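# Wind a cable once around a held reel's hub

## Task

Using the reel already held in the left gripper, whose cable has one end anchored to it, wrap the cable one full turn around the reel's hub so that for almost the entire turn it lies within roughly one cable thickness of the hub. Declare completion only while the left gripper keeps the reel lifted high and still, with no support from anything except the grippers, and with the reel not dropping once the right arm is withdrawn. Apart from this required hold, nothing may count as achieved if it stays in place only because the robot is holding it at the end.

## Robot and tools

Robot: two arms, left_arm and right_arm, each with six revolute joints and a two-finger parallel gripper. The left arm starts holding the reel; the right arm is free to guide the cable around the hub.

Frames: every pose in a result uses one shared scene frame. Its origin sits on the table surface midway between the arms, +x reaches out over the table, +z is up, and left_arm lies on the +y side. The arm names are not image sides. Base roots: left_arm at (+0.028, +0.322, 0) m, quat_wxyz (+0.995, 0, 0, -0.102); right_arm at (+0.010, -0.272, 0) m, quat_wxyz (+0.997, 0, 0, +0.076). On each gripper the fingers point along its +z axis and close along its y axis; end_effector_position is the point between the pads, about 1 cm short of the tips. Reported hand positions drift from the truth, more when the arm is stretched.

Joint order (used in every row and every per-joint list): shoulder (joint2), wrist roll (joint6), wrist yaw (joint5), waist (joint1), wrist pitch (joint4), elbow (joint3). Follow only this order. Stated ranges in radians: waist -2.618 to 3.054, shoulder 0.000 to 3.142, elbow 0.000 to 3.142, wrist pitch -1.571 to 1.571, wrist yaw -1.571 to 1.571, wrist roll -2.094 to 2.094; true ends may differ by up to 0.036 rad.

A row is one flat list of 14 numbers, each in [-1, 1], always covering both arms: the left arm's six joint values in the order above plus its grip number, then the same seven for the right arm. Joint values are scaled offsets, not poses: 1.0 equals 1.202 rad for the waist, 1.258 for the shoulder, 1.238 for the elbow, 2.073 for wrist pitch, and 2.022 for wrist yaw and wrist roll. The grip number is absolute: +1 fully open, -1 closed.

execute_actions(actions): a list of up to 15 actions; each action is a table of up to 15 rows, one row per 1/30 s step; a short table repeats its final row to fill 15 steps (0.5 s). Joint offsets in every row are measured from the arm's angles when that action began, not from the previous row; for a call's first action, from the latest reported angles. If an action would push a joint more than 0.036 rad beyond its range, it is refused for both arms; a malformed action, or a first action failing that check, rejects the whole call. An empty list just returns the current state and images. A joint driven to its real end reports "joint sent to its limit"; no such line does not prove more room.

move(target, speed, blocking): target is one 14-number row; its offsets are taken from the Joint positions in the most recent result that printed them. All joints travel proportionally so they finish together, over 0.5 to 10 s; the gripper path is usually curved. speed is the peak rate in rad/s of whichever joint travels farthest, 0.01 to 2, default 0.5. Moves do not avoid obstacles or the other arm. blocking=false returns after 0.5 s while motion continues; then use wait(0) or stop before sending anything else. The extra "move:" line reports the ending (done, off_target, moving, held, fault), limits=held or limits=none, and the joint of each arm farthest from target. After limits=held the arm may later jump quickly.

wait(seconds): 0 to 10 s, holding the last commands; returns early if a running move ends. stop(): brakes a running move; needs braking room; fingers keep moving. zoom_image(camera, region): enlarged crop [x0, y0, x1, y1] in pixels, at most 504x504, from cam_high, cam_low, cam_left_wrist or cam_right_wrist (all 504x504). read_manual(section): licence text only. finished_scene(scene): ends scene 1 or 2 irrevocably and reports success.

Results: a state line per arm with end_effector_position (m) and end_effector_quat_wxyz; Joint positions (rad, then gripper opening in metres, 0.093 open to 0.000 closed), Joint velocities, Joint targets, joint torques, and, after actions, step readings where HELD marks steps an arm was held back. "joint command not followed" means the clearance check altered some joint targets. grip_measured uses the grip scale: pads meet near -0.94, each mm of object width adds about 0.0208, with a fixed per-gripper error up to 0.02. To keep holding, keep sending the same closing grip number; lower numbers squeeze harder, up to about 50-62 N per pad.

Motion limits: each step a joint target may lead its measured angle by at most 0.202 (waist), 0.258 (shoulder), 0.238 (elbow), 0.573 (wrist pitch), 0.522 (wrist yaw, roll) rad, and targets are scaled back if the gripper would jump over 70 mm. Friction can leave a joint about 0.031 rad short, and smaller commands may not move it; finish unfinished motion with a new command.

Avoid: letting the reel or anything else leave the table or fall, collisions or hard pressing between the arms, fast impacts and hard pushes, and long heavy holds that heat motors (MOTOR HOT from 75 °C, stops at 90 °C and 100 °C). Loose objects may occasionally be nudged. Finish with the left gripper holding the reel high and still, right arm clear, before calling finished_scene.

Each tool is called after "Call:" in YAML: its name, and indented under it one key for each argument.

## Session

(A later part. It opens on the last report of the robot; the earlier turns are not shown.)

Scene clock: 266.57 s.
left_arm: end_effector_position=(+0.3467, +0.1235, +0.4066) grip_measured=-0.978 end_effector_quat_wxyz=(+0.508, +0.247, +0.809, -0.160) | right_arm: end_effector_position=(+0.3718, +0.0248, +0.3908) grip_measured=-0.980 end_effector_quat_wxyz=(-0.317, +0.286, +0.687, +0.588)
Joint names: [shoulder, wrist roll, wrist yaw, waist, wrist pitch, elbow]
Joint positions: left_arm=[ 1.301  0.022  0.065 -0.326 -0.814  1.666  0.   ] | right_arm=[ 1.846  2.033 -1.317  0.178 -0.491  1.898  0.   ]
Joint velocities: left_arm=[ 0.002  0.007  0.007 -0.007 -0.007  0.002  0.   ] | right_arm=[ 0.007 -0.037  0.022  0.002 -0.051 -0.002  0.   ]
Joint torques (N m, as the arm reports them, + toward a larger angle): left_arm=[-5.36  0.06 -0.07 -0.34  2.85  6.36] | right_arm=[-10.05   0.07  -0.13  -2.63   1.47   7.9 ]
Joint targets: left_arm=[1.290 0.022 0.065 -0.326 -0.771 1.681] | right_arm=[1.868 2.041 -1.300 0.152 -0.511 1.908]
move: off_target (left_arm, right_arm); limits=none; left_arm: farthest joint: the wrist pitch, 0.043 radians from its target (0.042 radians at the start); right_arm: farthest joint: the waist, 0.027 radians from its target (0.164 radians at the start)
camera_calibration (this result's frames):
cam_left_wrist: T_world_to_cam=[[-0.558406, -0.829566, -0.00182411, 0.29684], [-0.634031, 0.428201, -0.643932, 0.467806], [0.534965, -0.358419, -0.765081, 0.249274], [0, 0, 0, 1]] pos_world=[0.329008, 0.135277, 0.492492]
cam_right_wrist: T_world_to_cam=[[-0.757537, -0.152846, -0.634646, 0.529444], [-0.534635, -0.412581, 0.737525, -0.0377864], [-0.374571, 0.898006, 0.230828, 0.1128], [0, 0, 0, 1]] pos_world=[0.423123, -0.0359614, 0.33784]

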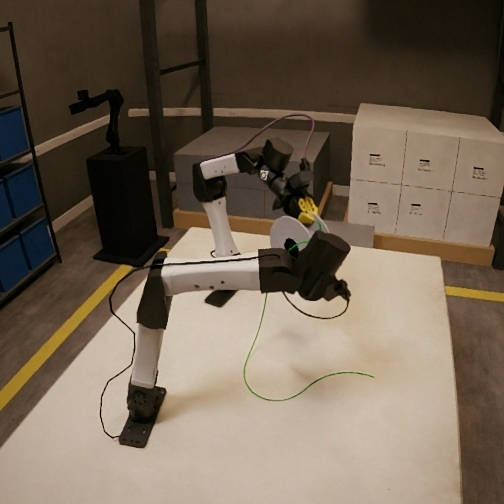

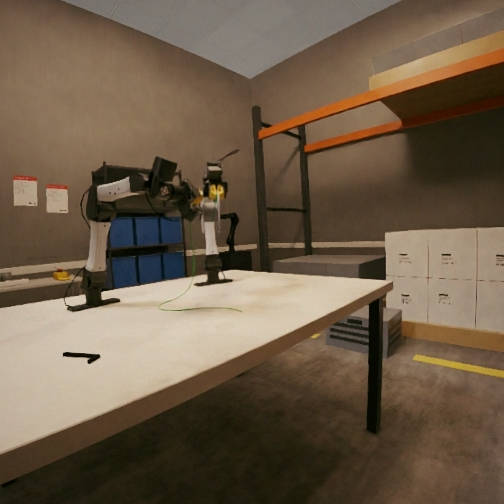

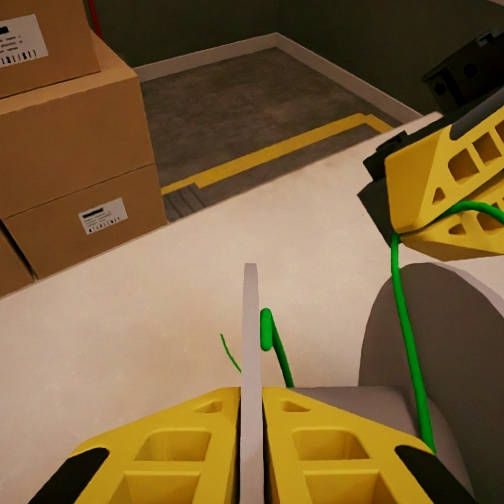

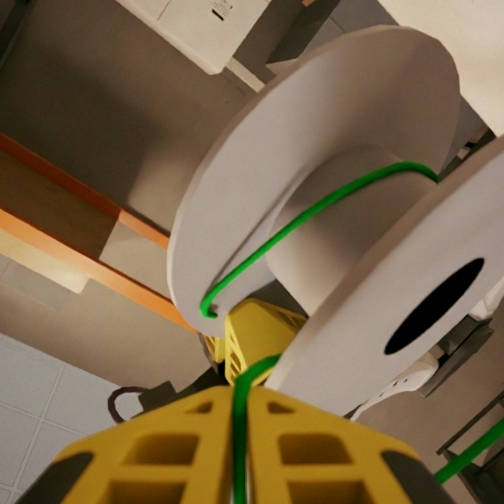

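Call:
execute_actions:
  actions:
    - [[-0.009,0,0,0,0.021,0.012,-1,0,0,0,0,0,0,-0.96],[-0.009,0,0,0,0.021,0.012,-1,0,0,0,0,0,0,-0.93],[-0.009,0,0,0,0.021,0.012,-1,0,0,0,0,0,0,-0.90],[-0.009,0,0,0,0.021,0.012,-1,0,0,0,0,0,0,-0.88],[-0.009,0,0,0,0.021,0.012,-1,0,0,0,0,0,0,-0.86],[-0.009,0,0,0,0.021,0.012,-1,0,0,0,0,0,0,-0.84],[-0.009,0,0,0,0.021,0.012,-1,0,0,0,0,0,0,-0.82]]

Call:
move:
  target: [-0.009,0,0,0,0.021,0.012,-1,0.047,0,0,-0.067,0.149,-0.222,-0.82]
  speed: 0.2

Call:
zoom_image:
  camera: "cam_low"
  region: [150, 160, 270, 280]

Scene clock: 285.87 s.
left_arm: end_effector_position=(+0.3463, +0.1236, +0.4059) grip_measured=-0.978 end_effector_quat_wxyz=(+0.507, +0.248, +0.810, -0.160) | right_arm: end_effector_position=(+0.3713, +0.0248, +0.3910) grip_measured=-0.823 end_effector_quat_wxyz=(-0.318, +0.285, +0.687, +0.588)
Joint names: [shoulder, wrist roll, wrist yaw, waist, wrist pitch, elbow]
Joint positions: left_arm=[ 1.301  0.022  0.065 -0.326 -0.817  1.666  0.   ] | right_arm=[ 1.846  2.033 -1.32   0.178 -0.491  1.898  0.006]
Joint velocities: left_arm=[ 0.002 -0.007  0.037 -0.002 -0.037 -0.002  0.   ] | right_arm=[-0.012 -0.022  0.007 -0.002 -0.037 -0.007  0.001]
Joint torques (N m, as the arm reports them, + toward a larger angle): left_arm=[-5.43  0.07 -0.07 -0.4   2.89  6.34] | right_arm=[-12.32  -0.04  -0.27  -0.25   1.69   7.12]
Joint targets: left_arm=[1.289 0.022 0.065 -0.326 -0.770 1.681] | right_arm=[1.846 2.033 -1.317 0.178 -0.491 1.898]
Step readings (joint positions):
0: left_arm=[1.301 0.022 0.065 -0.326 -0.814 1.666] | right_arm=[1.846 2.033 -1.317 0.178 -0.491 1.898]
1: left_arm=[1.301 0.022 0.065 -0.326 -0.814 1.666] | right_arm=[1.846 2.033 -1.318 0.178 -0.491 1.898]
2: left_arm=[1.301 0.022 0.065 -0.326 -0.814 1.666] | right_arm=[1.846 2.033 -1.319 0.178 -0.491 1.898]
4: left_arm=[1.301 0.022 0.065 -0.326 -0.814 1.666] | right_arm=[1.846 2.033 -1.320 0.178 -0.491 1.898]
8: left_arm=[1.301 0.022 0.065 -0.326 -0.815 1.666] | right_arm=[1.846 2.033 -1.320 0.178 -0.491 1.898]
15: Joint positions above
camera_calibration (this result's frames):
cam_left_wrist: T_world_to_cam=[[-0.558411, -0.829563, -0.00160851, 0.296729], [-0.635935, 0.429316, -0.641307, 0.466505], [0.532695, -0.35709, -0.767283, 0.25045], [0, 0, 0, 1]] pos_world=[0.32895, 0.135311, 0.491816]
cam_right_wrist: T_world_to_cam=[[-0.75738, -0.154161, -0.634515, 0.529143], [-0.533181, -0.41496, 0.737242, -0.0385728], [-0.376953, 0.896684, 0.232086, 0.113023], [0, 0, 0, 1]] pos_world=[0.4228, -0.0357791, 0.337956]

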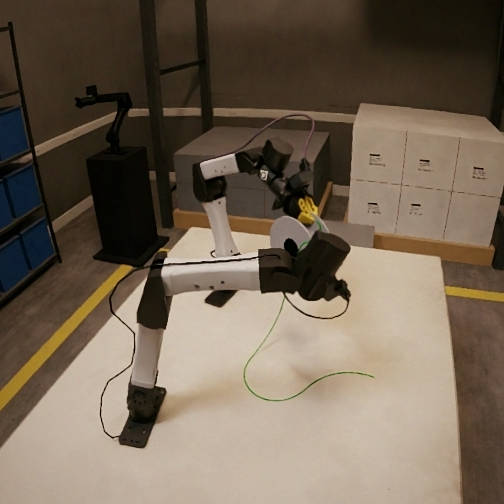

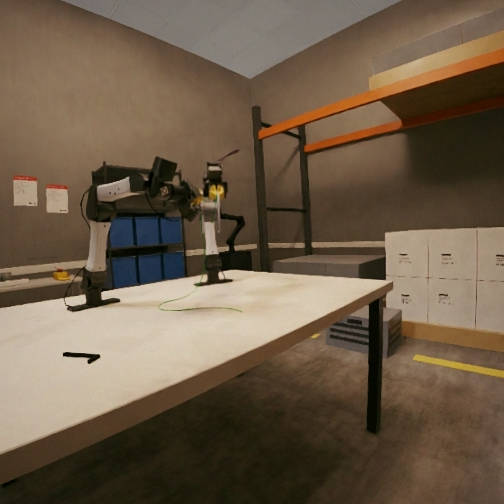

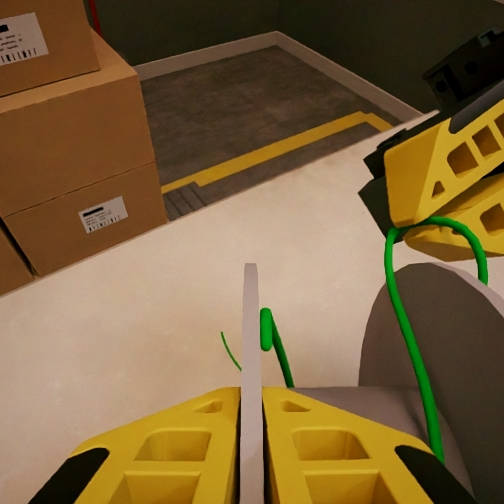

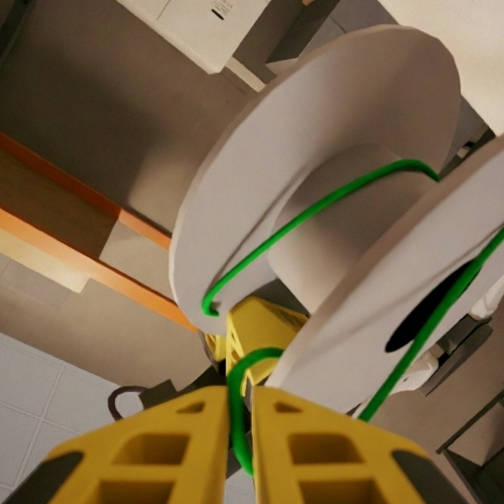

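Scene clock: 288.07 s.
left_arm: end_effector_position=(+0.3440, +0.1250, +0.4005) grip_measured=-0.978 end_effector_quat_wxyz=(+0.496, +0.249, +0.817, -0.157) | right_arm: end_effector_position=(+0.4123, +0.0040, +0.3145) grip_measured=-0.823 end_effector_quat_wxyz=(-0.295, +0.306, +0.677, +0.601)
Joint names: [shoulder, wrist roll, wrist yaw, waist, wrist pitch, elbow]
Joint positions: left_arm=[ 1.301  0.022  0.065 -0.326 -0.842  1.666  0.   ] | right_arm=[ 1.888  2.033 -1.32   0.107 -0.184  1.641  0.006]
Joint velocities: left_arm=[-0.002 -0.022  0.007  0.007  0.095 -0.002  0.   ] | right_arm=[-0.002  0.022 -0.066  0.007  0.022  0.007 -0.001]
Joint torques (N m, as the arm reports them, + toward a larger angle): left_arm=[-5.39  0.06 -0.08 -0.34  3.12  6.32] | right_arm=[-11.59   0.02  -0.3   -1.07   1.7    6.05]
Joint targets: left_arm=[1.289 0.022 0.065 -0.326 -0.774 1.681] | right_arm=[1.905 2.033 -1.320 0.098 -0.182 1.623]
move: off_target (left_arm); limits=none; left_arm: farthest joint: the wrist pitch, 0.069 radians from its target (0.044 radians at the start); right_arm: farthest joint: the elbow, 0.018 radians from its target (0.275 radians at the start)
camera_calibration (this result's frames):
cam_left_wrist: T_world_to_cam=[[-0.558428, -0.829553, -0.000051031, 0.295933], [-0.649454, 0.43723, -0.622125, 0.456985], [0.516108, -0.347379, -0.782918, 0.258806], [0, 0, 0, 1]] pos_world=[0.328476, 0.135588, 0.486941]
cam_right_wrist: T_world_to_cam=[[-0.761467, -0.0987677, -0.640635, 0.51177], [-0.566946, -0.377627, 0.7321, 0.0464604], [-0.314229, 0.920675, 0.231554, 0.13913], [0, 0, 0, 1]] pos_world=[0.459755, -0.0600025, 0.261628]

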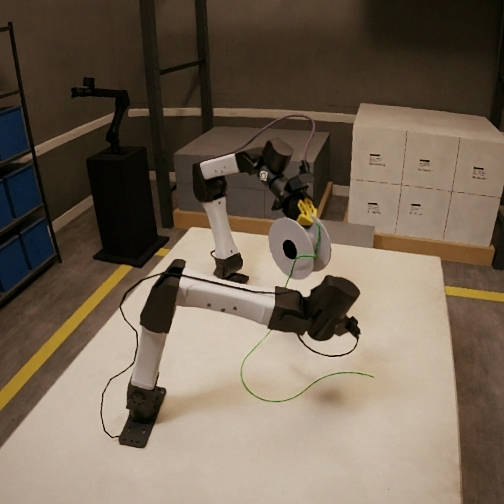

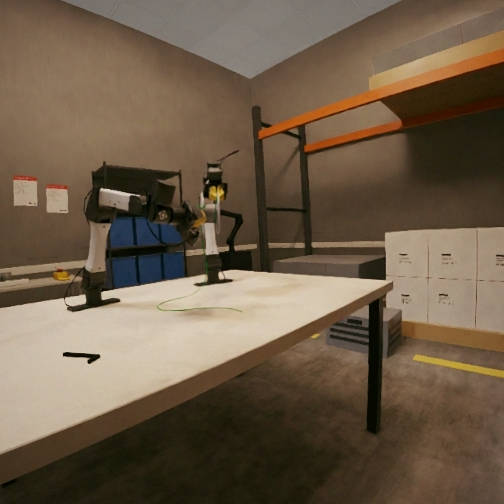

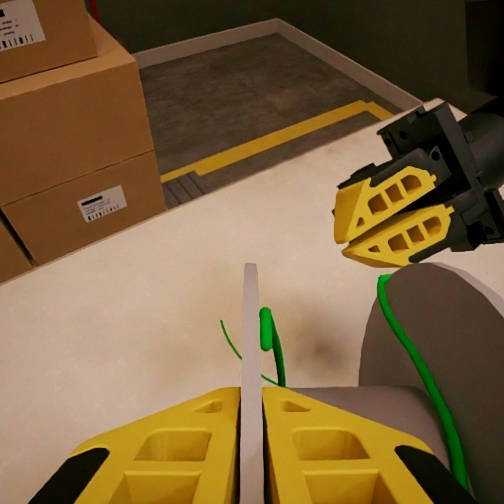

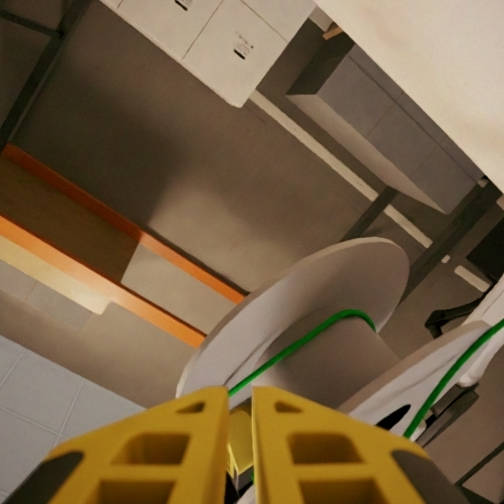

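Region (150, 160, 270, 280) of cam_low's 504x504 image, scaled by 4.200, with more detail than that image has.

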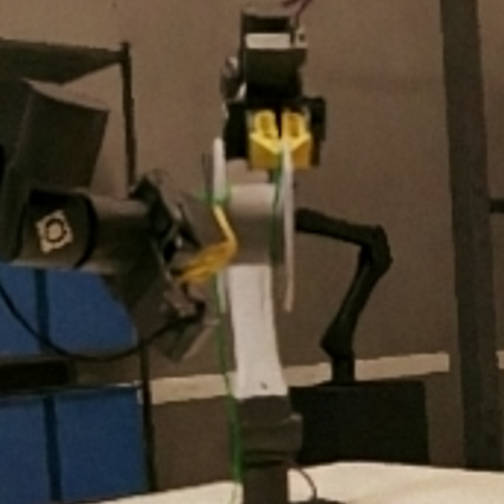

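Call:
move:
  target: [-0.009,0,0,0,0.033,0.012,-1,-0.415,-1,0.659,0.125,0.45,-0.995,0.3]
  speed: 1.0

Call:
zoom_image:
  camera: "cam_low"
  region: [140, 170, 280, 320]

Call:
zoom_image:
  camera: "cam_high"
  region: [210, 190, 390, 420]

Scene clock: 307.17 s.
left_arm: end_effector_position=(+0.3441, +0.1250, +0.4006) grip_measured=-0.978 end_effector_quat_wxyz=(+0.497, +0.249, +0.817, -0.157) | right_arm: end_effector_position=(+0.3766, -0.1172, +0.1607) grip_measured=+0.298 end_effector_quat_wxyz=(+0.620, -0.146, +0.760, +0.132)
Joint names: [shoulder, wrist roll, wrist yaw, waist, wrist pitch, elbow]
Joint positions: left_arm=[ 1.301  0.022  0.065 -0.326 -0.842  1.666  0.   ] | right_arm=[1.376 0.02  0.    0.247 0.751 0.427 0.059]
Joint velocities: left_arm=[-0.012 -0.007  0.022 -0.007  0.066 -0.002  0.   ] | right_arm=[ 0.007  0.051 -0.022 -0.002  0.051 -0.007 -0.002]
Joint torques (N m, as the arm reports them, + toward a larger angle): left_arm=[-5.4   0.07 -0.07 -0.37  3.13  6.35] | right_arm=[-6.97 -0.05  0.18  0.84  2.27  5.32]
Joint targets: left_arm=[1.289 0.022 0.065 -0.326 -0.773 1.681] | right_arm=[1.366 0.011 0.013 0.258 0.749 0.410]
move: off_target (left_arm); limits=none; left_arm: farthest joint: the wrist pitch, 0.068 radians from its target (0.068 radians at the start); right_arm: farthest joint: the elbow, 0.018 radians from its target (1.232 radians at the start)
camera_calibration (this result's frames):
cam_left_wrist: T_world_to_cam=[[-0.558428, -0.829553, -0.000074995, 0.295945], [-0.649249, 0.43711, -0.622423, 0.457133], [0.516366, -0.34753, -0.782681, 0.25868], [0, 0, 0, 1]] pos_world=[0.328484, 0.135584, 0.487016]
cam_right_wrist: T_world_to_cam=[[0.378918, -0.925407, -0.00652432, -0.254107], [-0.559861, -0.223616, -0.797841, 0.354331], [0.736869, 0.305969, -0.602832, -0.0587541], [0, 0, 0, 1]] pos_world=[0.337956, -0.137941, 0.245623]

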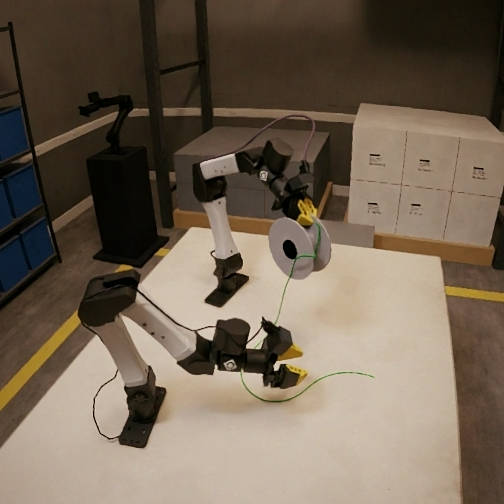

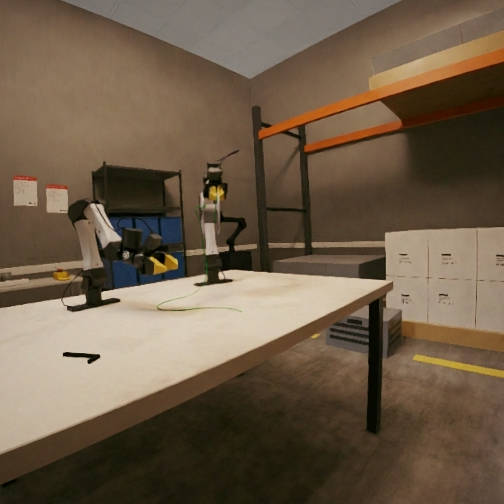

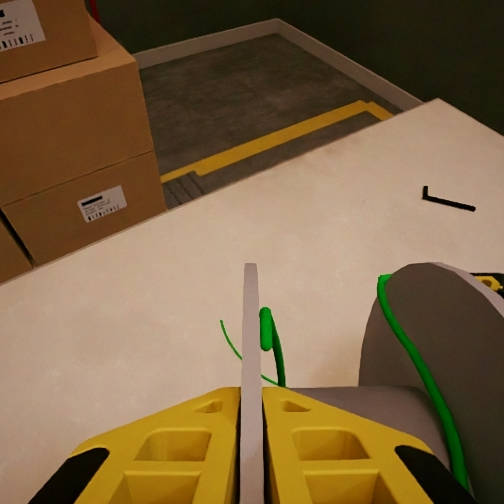

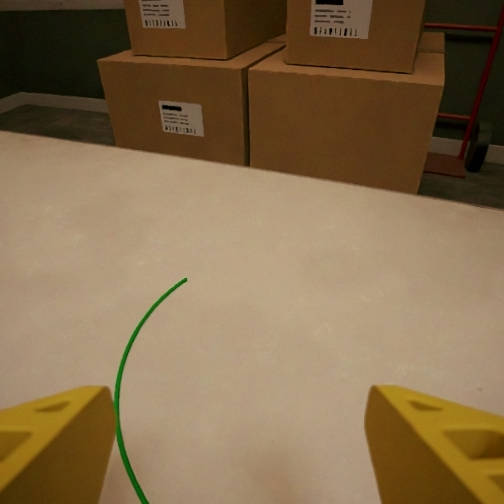

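Region (140, 170, 280, 320) of cam_low's 504x504 image, scaled by 3.360, with more detail than that image has; it fills the left 470 columns of this view, and the rest is white.

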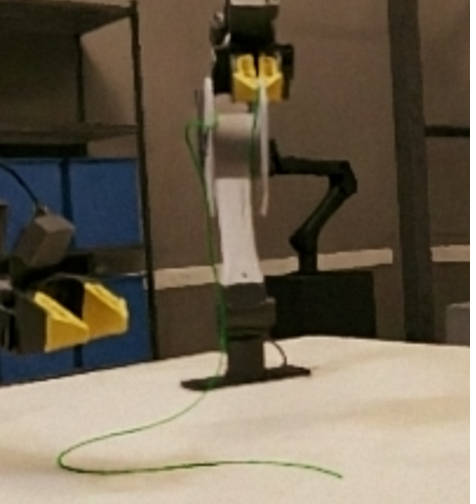

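Region (210, 190, 390, 420) of cam_high's 504x504 image, scaled by 2.191, with more detail than that image has; it fills the left 394 columns of this view, and the rest is white.

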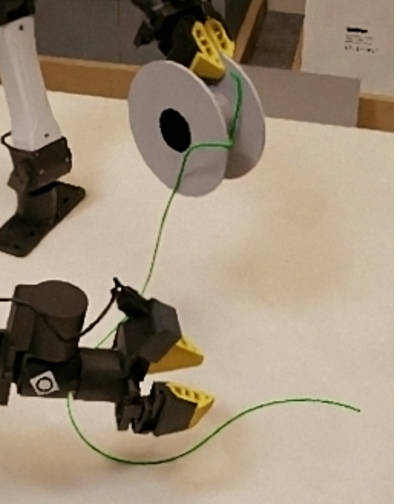

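Call:
move:
  target: [-0.009,0,0,0,0.033,0.012,-1,0.154,0.04,0,0.458,0.22,-0.073,0.3]
  speed: 0.6

Scene clock: 329.57 s.
left_arm: end_effector_position=(+0.3441, +0.1250, +0.4006) grip_measured=-0.978 end_effector_quat_wxyz=(+0.497, +0.249, +0.817, -0.157) | right_arm: end_effector_position=(+0.2472, +0.0537, +0.1738) grip_measured=+0.298 end_effector_quat_wxyz=(+0.618, -0.289, +0.641, +0.351)
Joint names: [shoulder, wrist roll, wrist yaw, waist, wrist pitch, elbow]
Joint positions: left_arm=[ 1.301  0.022  0.065 -0.326 -0.842  1.666  0.   ] | right_arm=[1.552 0.092 0.002 0.789 1.208 0.355 0.059]
Joint velocities: left_arm=[-0.007  0.007 -0.007 -0.007 -0.037 -0.017  0.   ] | right_arm=[ 0.002 -0.007  0.022  0.007  0.051  0.002  0.001]
Joint torques (N m, as the arm reports them, + toward a larger angle): left_arm=[-5.37  0.07 -0.07 -0.37  3.14  6.35] | right_arm=[-5.25  0.11  0.02  0.72  2.29  4.12]
Joint targets: left_arm=[1.289 0.022 0.065 -0.326 -0.773 1.681] | right_arm=[1.569 0.101 0.000 0.797 1.207 0.337]
move: off_target (left_arm); limits=none; left_arm: farthest joint: the wrist pitch, 0.068 radians from its target (0.068 radians at the start); right_arm: farthest joint: the elbow, 0.018 radians from its target (0.091 radians at the start)
camera_calibration (this result's frames):
cam_left_wrist: T_world_to_cam=[[-0.558428, -0.829553, -0.000074995, 0.295945], [-0.649249, 0.43711, -0.622423, 0.457133], [0.516366, -0.34753, -0.782681, 0.25868], [0, 0, 0, 1]] pos_world=[0.328484, 0.135584, 0.487016]
cam_right_wrist: T_world_to_cam=[[0.800118, -0.594363, -0.0808998, -0.155818], [-0.312232, -0.297517, -0.902217, 0.291437], [0.512175, 0.747139, -0.423627, -0.00702511], [0, 0, 0, 1]] pos_world=[0.219267, -0.000656111, 0.247358]

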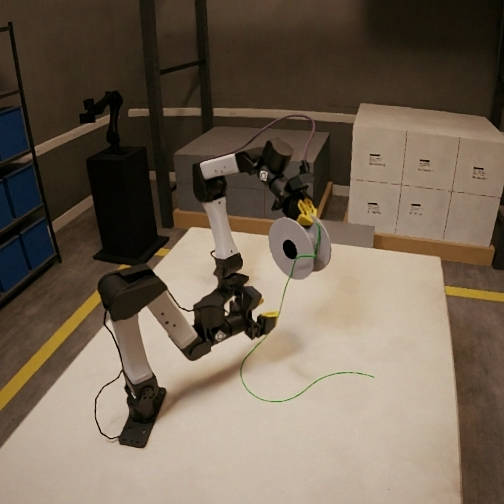

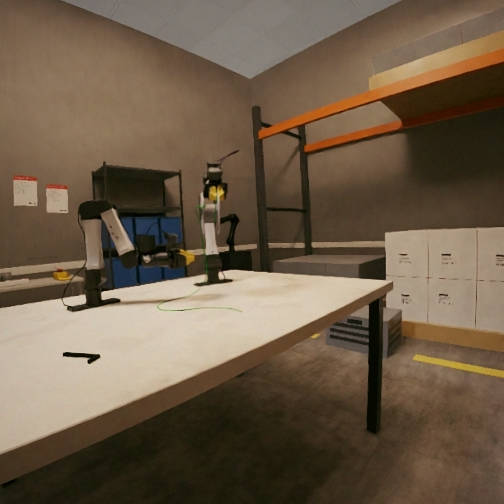

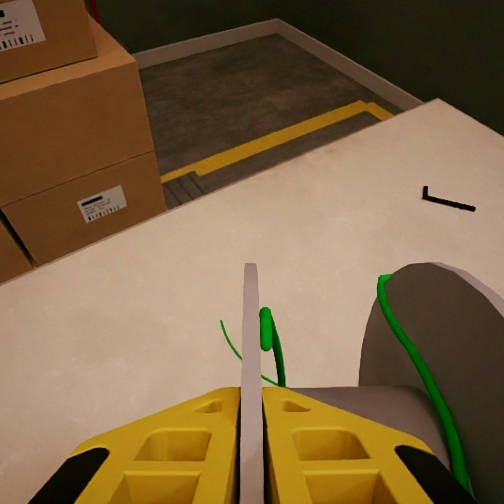

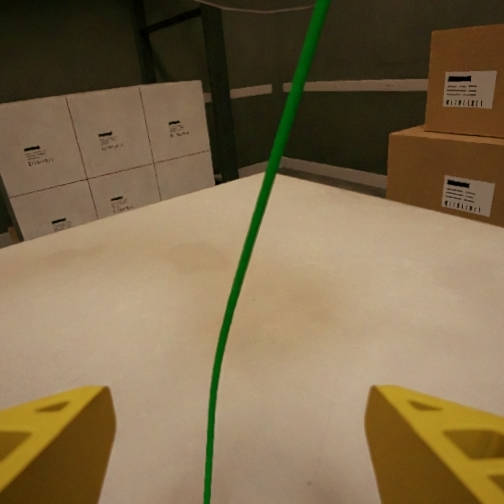

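Call:
move:
  target: [-0.009,0,0,0,0.033,0.012,-1,0.175,0,0,0,-0.026,0.194,-0.2]
  speed: 0.35

Call:
zoom_image:
  camera: "cam_low"
  region: [160, 210, 250, 290]

Scene clock: 336.90 s.
left_arm: end_effector_position=(+0.3441, +0.1250, +0.4006) grip_measured=-0.978 end_effector_quat_wxyz=(+0.497, +0.249, +0.817, -0.157) | right_arm: end_effector_position=(+0.2817, +0.1011, +0.1730) grip_measured=-0.197 end_effector_quat_wxyz=(+0.618, -0.289, +0.642, +0.350)
Joint names: [shoulder, wrist roll, wrist yaw, waist, wrist pitch, elbow]
Joint positions: left_arm=[ 1.301  0.022  0.065 -0.326 -0.842  1.666  0.   ] | right_arm=[1.754 0.092 0.002 0.789 1.179 0.584 0.036]
Joint velocities: left_arm=[ 0.002  0.022  0.007 -0.007  0.007 -0.017  0.   ] | right_arm=[-0.002 -0.051  0.007  0.002  0.007 -0.022 -0.001]
Joint torques (N m, as the arm reports them, + toward a larger angle): left_arm=[-5.38  0.07 -0.06 -0.38  3.12  6.3 ] | right_arm=[-7.65  0.01  0.02 -0.26  2.02  6.39]
Joint targets: left_arm=[1.289 0.022 0.065 -0.326 -0.773 1.681] | right_arm=[1.773 0.092 0.002 0.789 1.154 0.595]
move: off_target (left_arm, right_arm); limits=none; left_arm: farthest joint: the wrist pitch, 0.068 radians from its target (0.068 radians at the start); right_arm: farthest joint: the wrist pitch, 0.025 radians from its target (0.054 radians at the start)
camera_calibration (this result's frames):
cam_left_wrist: T_world_to_cam=[[-0.558428, -0.829553, -0.000074995, 0.295945], [-0.649249, 0.43711, -0.622423, 0.457133], [0.516366, -0.34753, -0.782681, 0.25868], [0, 0, 0, 1]] pos_world=[0.328484, 0.135584, 0.487016]
cam_right_wrist: T_world_to_cam=[[0.800027, -0.594487, -0.0808818, -0.155301], [-0.313244, -0.298907, -0.901406, 0.315838], [0.511698, 0.746484, -0.425354, -0.0599817], [0, 0, 0, 1]] pos_world=[0.253872, 0.046857, 0.246623]

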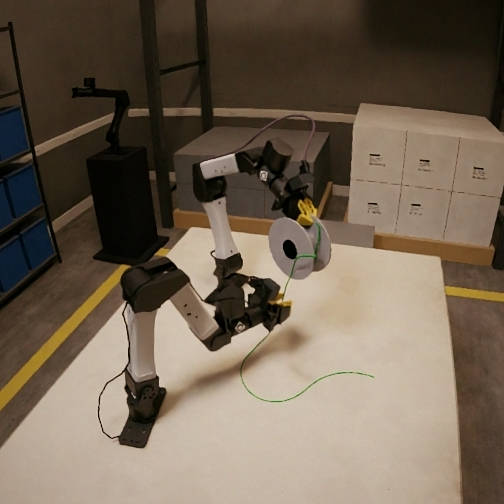

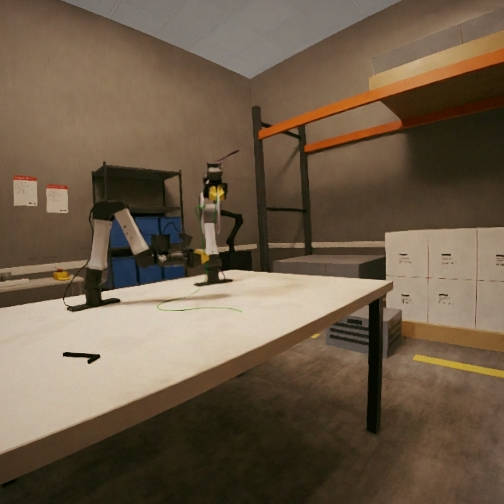

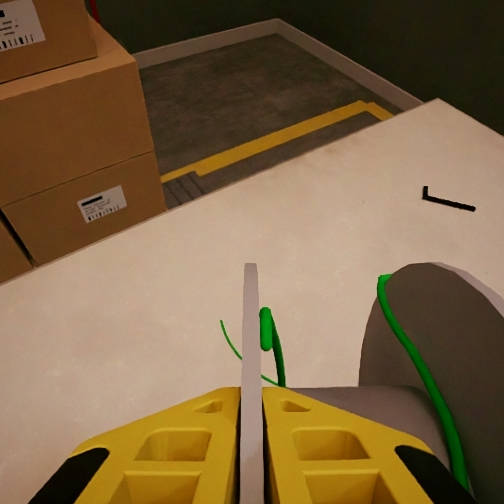

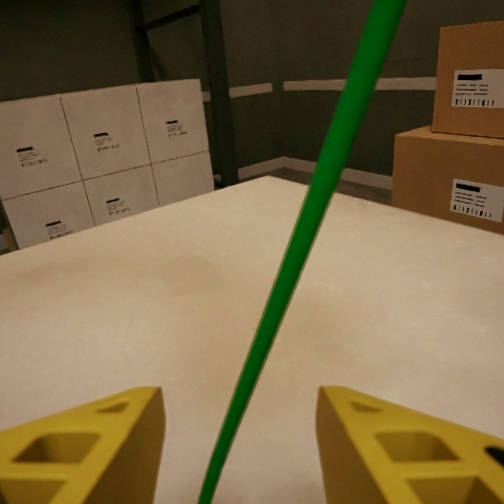

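Region (160, 210, 250, 290) of cam_low's 504x504 image, scaled by 5.600, with more detail than that image has.

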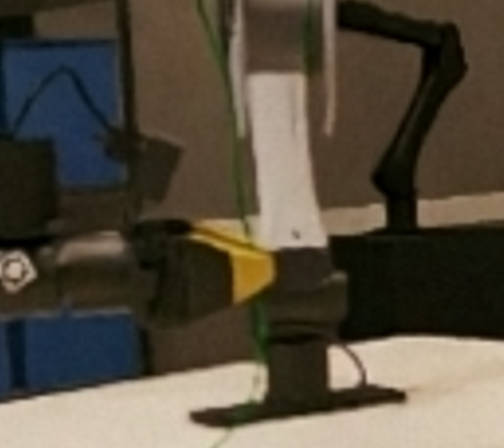

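Call:
execute_actions:
  actions:
    - [[-0.009,0,0,0,0.033,0.012,-1,0,0,0,0,0,0,-0.3],[-0.009,0,0,0,0.033,0.012,-1,0,0,0,0,0,0,-0.4],[-0.009,0,0,0,0.033,0.012,-1,0,0,0,0,0,0,-0.5],[-0.009,0,0,0,0.033,0.012,-1,0,0,0,0,0,0,-0.6],[-0.009,0,0,0,0.033,0.012,-1,0,0,0,0,0,0,-0.7],[-0.009,0,0,0,0.033,0.012,-1,0,0,0,0,0,0,-0.76],[-0.009,0,0,0,0.033,0.012,-1,0,0,0,0,0,0,-0.82],[-0.009,0,0,0,0.033,0.012,-1,0,0,0,0,0,0,-0.88],[-0.009,0,0,0,0.033,0.012,-1,0,0,0,0,0,0,-0.94],[-0.009,0,0,0,0.033,0.012,-1,0,0,0,0,0,0,-1]]

Call:
move:
  target: [-0.009,0,0,0,0.033,0.012,-1,0.279,-0.195,0,-0.342,0,0.186,-1]
  speed: 0.35

Call:
zoom_image:
  camera: "cam_low"
  region: [140, 170, 280, 320]

Scene clock: 353.57 s.
left_arm: end_effector_position=(+0.3441, +0.1249, +0.4007) grip_measured=-0.978 end_effector_quat_wxyz=(+0.497, +0.249, +0.816, -0.157) | right_arm: end_effector_position=(+0.2817, +0.1011, +0.1735) grip_measured=-0.980 end_effector_quat_wxyz=(+0.618, -0.289, +0.641, +0.351)
Joint names: [shoulder, wrist roll, wrist yaw, waist, wrist pitch, elbow]
Joint positions: left_arm=[ 1.301  0.022  0.065 -0.326 -0.841  1.666  0.   ] | right_arm=[1.754 0.092 0.002 0.789 1.181 0.584 0.   ]
Joint velocities: left_arm=[-0.012  0.037 -0.037 -0.012 -0.007 -0.007  0.   ] | right_arm=[-0.007 -0.022  0.007 -0.002 -0.066 -0.007  0.   ]
Joint torques (N m, as the arm reports them, + toward a larger angle): left_arm=[-5.36  0.07 -0.07 -0.36  3.13  6.31] | right_arm=[-9.44  0.02  0.04 -0.15  2.27  5.64]
Joint targets: left_arm=[1.289 0.022 0.065 -0.326 -0.773 1.681] | right_arm=[1.754 0.092 0.002 0.789 1.179 0.584]
Step readings (joint positions):
0: left_arm=[1.301 0.022 0.065 -0.326 -0.841 1.666] | right_arm=[1.754 0.092 0.002 0.789 1.179 0.584]
1: left_arm=[1.301 0.022 0.065 -0.326 -0.841 1.666] | right_arm=[1.754 0.092 0.002 0.789 1.179 0.584]
2: left_arm=[1.301 0.022 0.065 -0.326 -0.841 1.666] | right_arm=[1.754 0.092 0.002 0.789 1.179 0.584]
4: left_arm=[1.301 0.022 0.065 -0.326 -0.841 1.666] | right_arm=[1.754 0.092 0.002 0.789 1.180 0.584]
8: left_arm=[1.301 0.022 0.065 -0.326 -0.841 1.666] | right_arm=[1.754 0.092 0.002 0.789 1.180 0.584]
15: Joint positions above
camera_calibration (this result's frames):
cam_left_wrist: T_world_to_cam=[[-0.558428, -0.829553, -0.0000989589, 0.295958], [-0.649044, 0.43699, -0.622721, 0.457281], [0.516623, -0.347681, -0.782444, 0.258553], [0, 0, 0, 1]] pos_world=[0.328492, 0.135579, 0.487091]
cam_right_wrist: T_world_to_cam=[[0.800118, -0.594363, -0.0808998, -0.155299], [-0.312232, -0.297517, -0.902217, 0.315967], [0.512175, 0.747139, -0.423627, -0.0602809], [0, 0, 0, 1]] pos_world=[0.253787, 0.0467399, 0.246971]

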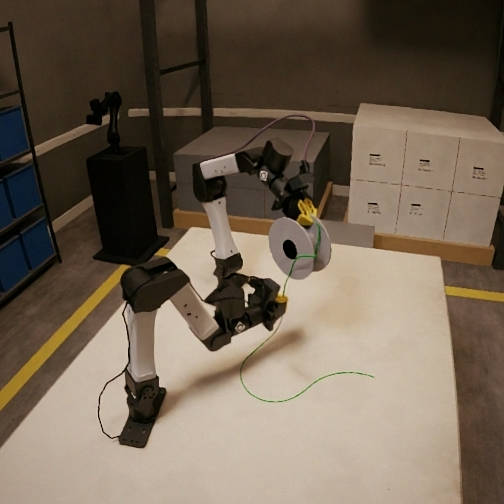

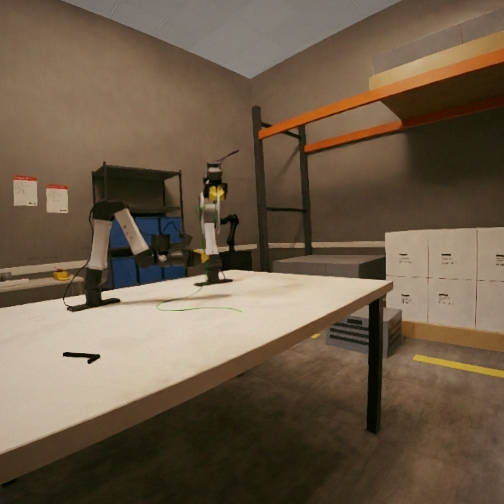

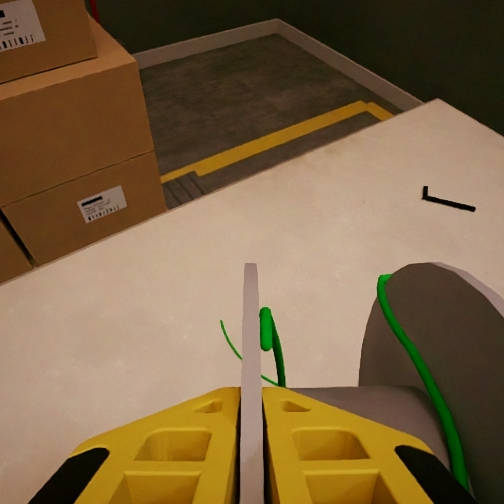

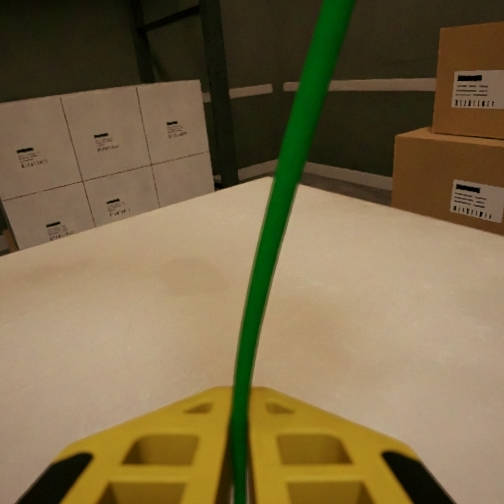

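Scene clock: 355.47 s.
left_arm: end_effector_position=(+0.3436, +0.1252, +0.3996) grip_measured=-0.978 end_effector_quat_wxyz=(+0.495, +0.249, +0.818, -0.157) | right_arm: end_effector_position=(+0.4563, -0.0072, +0.1043) grip_measured=-0.980 end_effector_quat_wxyz=(+0.670, -0.296, +0.676, +0.081)
Joint names: [shoulder, wrist roll, wrist yaw, waist, wrist pitch, elbow]
Joint positions: left_arm=[ 1.301  0.022  0.065 -0.326 -0.846  1.666  0.   ] | right_arm=[ 2.085 -0.293  0.002  0.383  1.192  0.805  0.   ]
Joint velocities: left_arm=[-0.007  0.037 -0.007 -0.017  0.007  0.007  0.   ] | right_arm=[-0.007 -0.037  0.037  0.007  0.081 -0.007  0.   ]
Joint torques (N m, as the arm reports them, + toward a larger angle): left_arm=[-5.36  0.07 -0.07 -0.34  3.18  6.32] | right_arm=[-10.38  -0.04   0.01  -0.75   2.21   5.88]
Joint targets: left_arm=[1.289 0.022 0.065 -0.326 -0.773 1.681] | right_arm=[2.106 -0.302 0.002 0.378 1.181 0.814]
move: off_target (left_arm); limits=none; left_arm: farthest joint: the wrist pitch, 0.074 radians from its target (0.069 radians at the start); right_arm: farthest joint: the shoulder, 0.020 radians from its target (0.350 radians at the start)
camera_calibration (this result's frames):
cam_left_wrist: T_world_to_cam=[[-0.558428, -0.829553, 0.000212572, 0.295798], [-0.651701, 0.438545, -0.618841, 0.455354], [0.513268, -0.345717, -0.785516, 0.260197], [0, 0, 0, 1]] pos_world=[0.328386, 0.135641, 0.486118]
cam_right_wrist: T_world_to_cam=[[0.500776, -0.812132, 0.299441, -0.269612], [-0.302085, -0.488171, -0.8188, 0.261231], [0.811152, 0.31958, -0.489797, -0.230703], [0, 0, 0, 1]] pos_world=[0.401065, -0.0177066, 0.181631]

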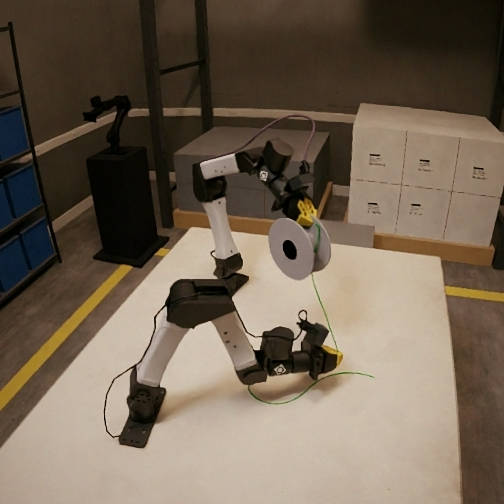

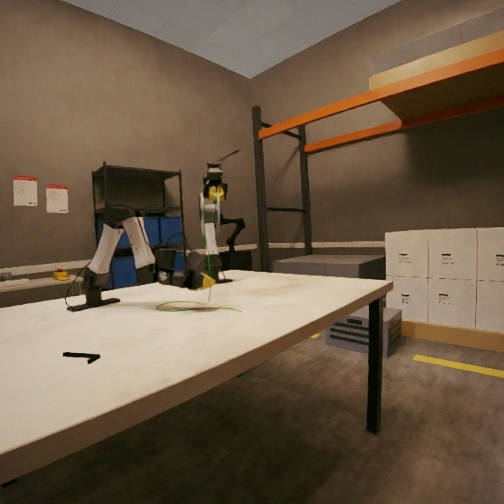

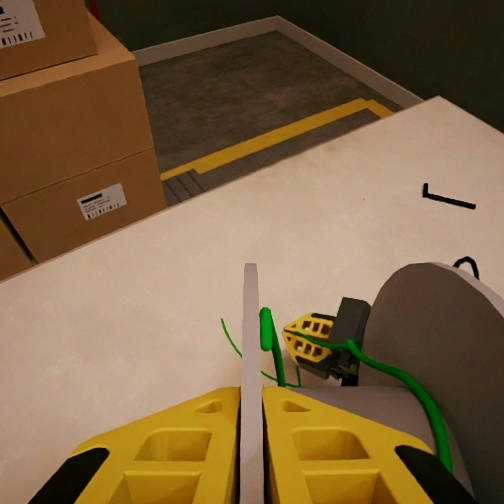

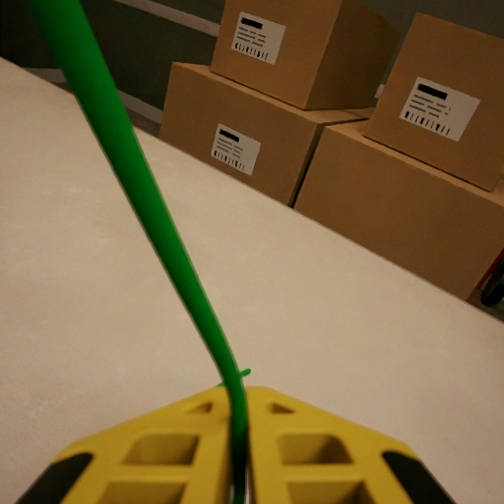

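Region (140, 170, 280, 320) of cam_low's 504x504 image, scaled by 3.360, with more detail than that image has; it fills the left 470 columns of this view, and the rest is white.

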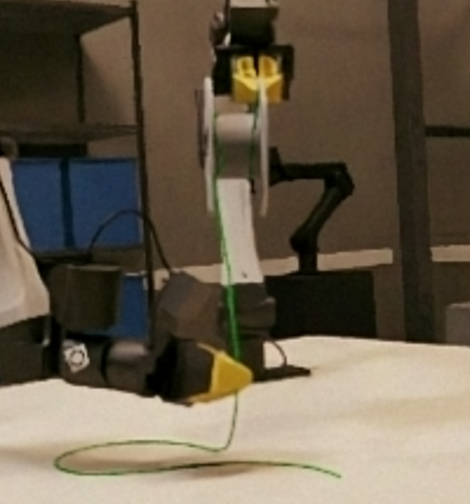

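Call:
move:
  target: [-0.009,0,0,0,0.035,0.012,-1,0.048,0.148,0,0.207,0.088,-0.132,-1]
  speed: 0.35

Call:
move:
  target: [-0.009,0,0,0,0.035,0.012,-1,-0.134,0.173,0,0.23,-0.063,-0.059,-1]
  speed: 0.35

Call:
zoom_image:
  camera: "cam_low"
  region: [150, 170, 270, 300]

Scene clock: 375.77 s.
left_arm: end_effector_position=(+0.3439, +0.1251, +0.4003) grip_measured=-0.978 end_effector_quat_wxyz=(+0.496, +0.249, +0.817, -0.157) | right_arm: end_effector_position=(+0.3558, +0.0690, +0.0785) grip_measured=-0.980 end_effector_quat_wxyz=(+0.625, -0.280, +0.683, +0.255)
Joint names: [shoulder, wrist roll, wrist yaw, waist, wrist pitch, elbow]
Joint positions: left_arm=[ 1.301  0.022  0.065 -0.326 -0.843  1.666  0.   ] | right_arm=[ 2.126 -0.003  0.002  0.626  1.378  0.659  0.   ]
Joint velocities: left_arm=[ 0.017  0.051  0.007 -0.002 -0.037  0.012  0.   ] | right_arm=[-0.007 -0.066  0.037 -0.002 -0.037 -0.022  0.   ]
Joint torques (N m, as the arm reports them, + toward a larger angle): left_arm=[-5.38  0.07 -0.08 -0.38  3.17  6.3 ] | right_arm=[-9.65  0.11  0.    0.36  2.28  3.07]
Joint targets: left_arm=[1.289 0.022 0.065 -0.326 -0.774 1.681] | right_arm=[2.146 0.006 0.002 0.632 1.374 0.642]
move: off_target (left_arm); limits=none; left_arm: farthest joint: the wrist pitch, 0.070 radians from its target (0.073 radians at the start); right_arm: farthest joint: the shoulder, 0.019 radians from its target (0.060 radians at the start)
camera_calibration (this result's frames):
cam_left_wrist: T_world_to_cam=[[-0.558428, -0.829553, 0.0000208609, 0.295896], [-0.650068, 0.437589, -0.62123, 0.456541], [0.515334, -0.346926, -0.783628, 0.259186], [0, 0, 0, 1]] pos_world=[0.328452, 0.135603, 0.486716]
cam_right_wrist: T_world_to_cam=[[0.695676, -0.7182, 0.0149651, -0.203116], [-0.359692, -0.366293, -0.858167, 0.262033], [0.621817, 0.591623, -0.513153, -0.135739], [0, 0, 0, 1]] pos_world=[0.319959, 0.0304095, 0.158253]

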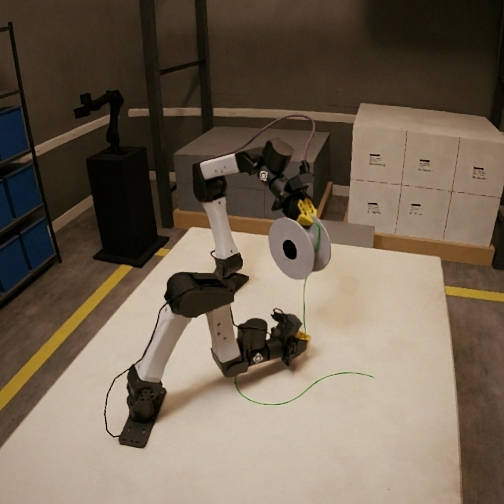

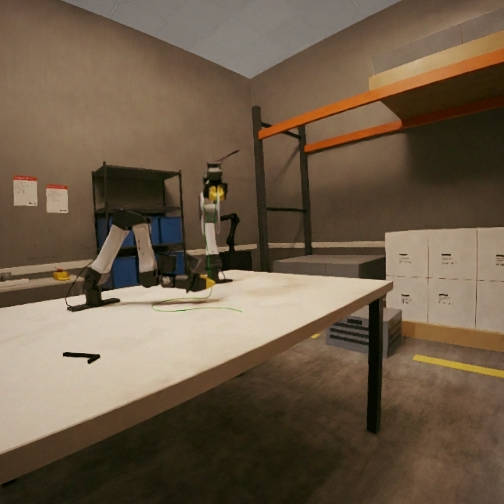

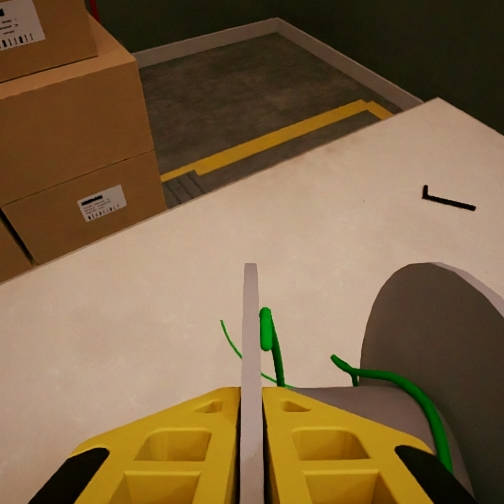

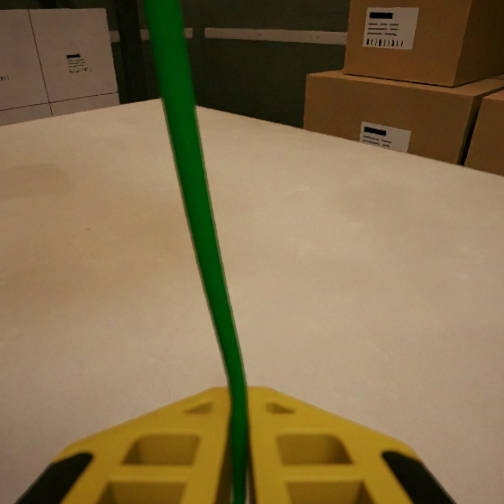

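Scene clock: 377.50 s.
left_arm: end_effector_position=(+0.3442, +0.1249, +0.4008) grip_measured=-0.978 end_effector_quat_wxyz=(+0.497, +0.249, +0.816, -0.158) | right_arm: end_effector_position=(+0.2461, +0.1378, +0.1095) grip_measured=-0.980 end_effector_quat_wxyz=(+0.521, -0.256, +0.691, +0.431)
Joint names: [shoulder, wrist roll, wrist yaw, waist, wrist pitch, elbow]
Joint positions: left_arm=[ 1.301  0.022  0.065 -0.326 -0.84   1.666  0.   ] | right_arm=[1.964 0.338 0.002 0.896 1.273 0.605 0.   ]
Joint velocities: left_arm=[-0.007 -0.037 -0.095 -0.007 -0.11  -0.007  0.   ] | right_arm=[-0.027  0.022 -0.037 -0.002 -0.022 -0.007  0.   ]
Joint torques (N m, as the arm reports them, + toward a larger angle): left_arm=[-5.36  0.06 -0.07 -0.38  3.15  6.32] | right_arm=[-11.25   0.13  -0.01   0.49   2.06   3.5 ]
Joint targets: left_arm=[1.289 0.022 0.065 -0.326 -0.770 1.681] | right_arm=[1.958 0.347 0.002 0.903 1.247 0.586]
move: off_target (left_arm, right_arm); limits=none; left_arm: farthest joint: the wrist pitch, 0.070 radians from its target (0.073 radians at the start); right_arm: farthest joint: the wrist pitch, 0.026 radians from its target (0.130 radians at the start)
camera_calibration (this result's frames):
cam_left_wrist: T_world_to_cam=[[-0.558428, -0.829553, -0.000146887, 0.295982], [-0.648634, 0.43675, -0.623317, 0.457577], [0.517138, -0.347982, -0.78197, 0.258299], [0, 0, 0, 1]] pos_world=[0.328508, 0.13557, 0.487241]
cam_right_wrist: T_world_to_cam=[[0.801932, -0.505531, -0.318346, -0.0968393], [-0.506065, -0.291635, -0.811694, 0.295058], [0.317496, 0.812027, -0.489703, -0.0503795], [0, 0, 0, 1]] pos_world=[0.242973, 0.0780037, 0.183998]

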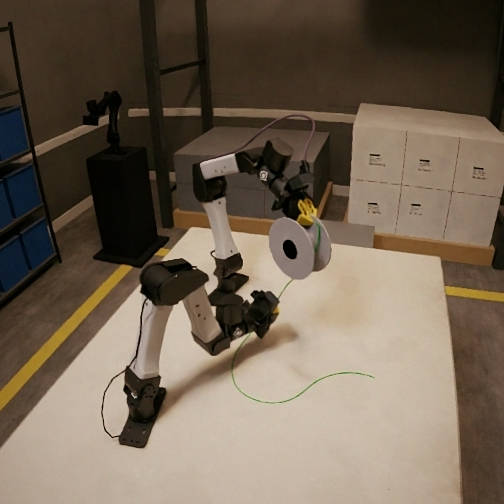

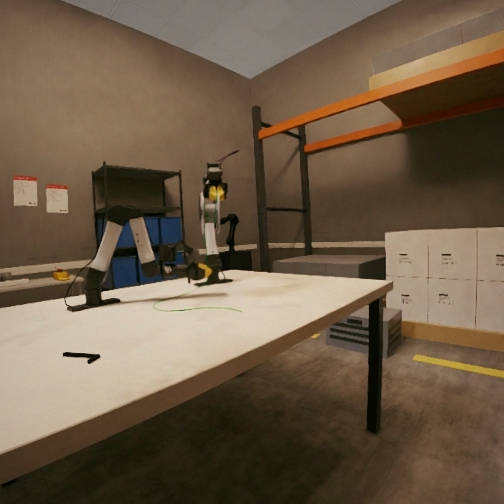

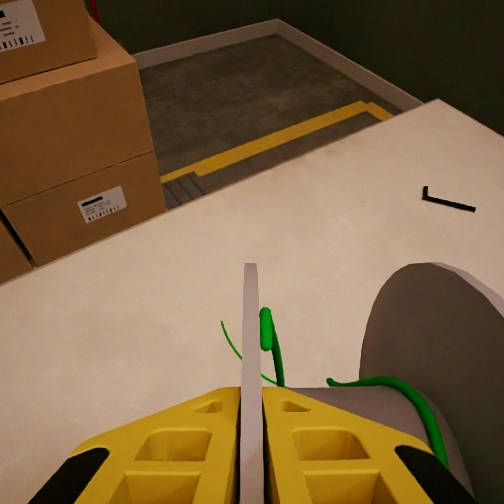

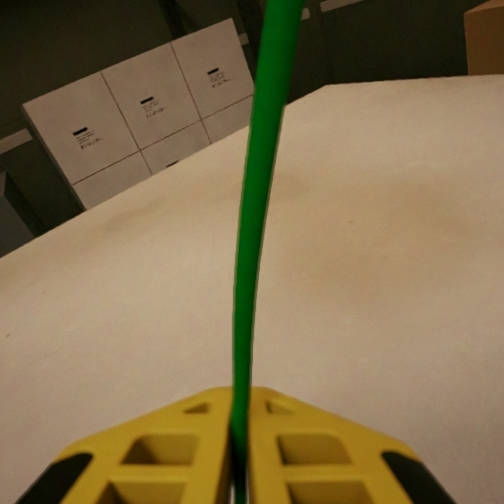

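Region (150, 170, 270, 300) of cam_low's 504x504 image, scaled by 3.877, with more detail than that image has; it fills the left 465 columns of this view, and the rest is white.

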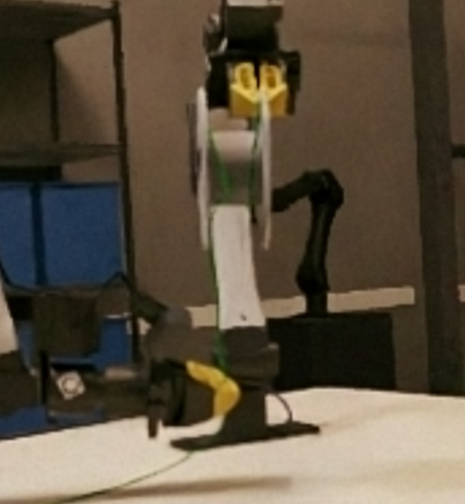

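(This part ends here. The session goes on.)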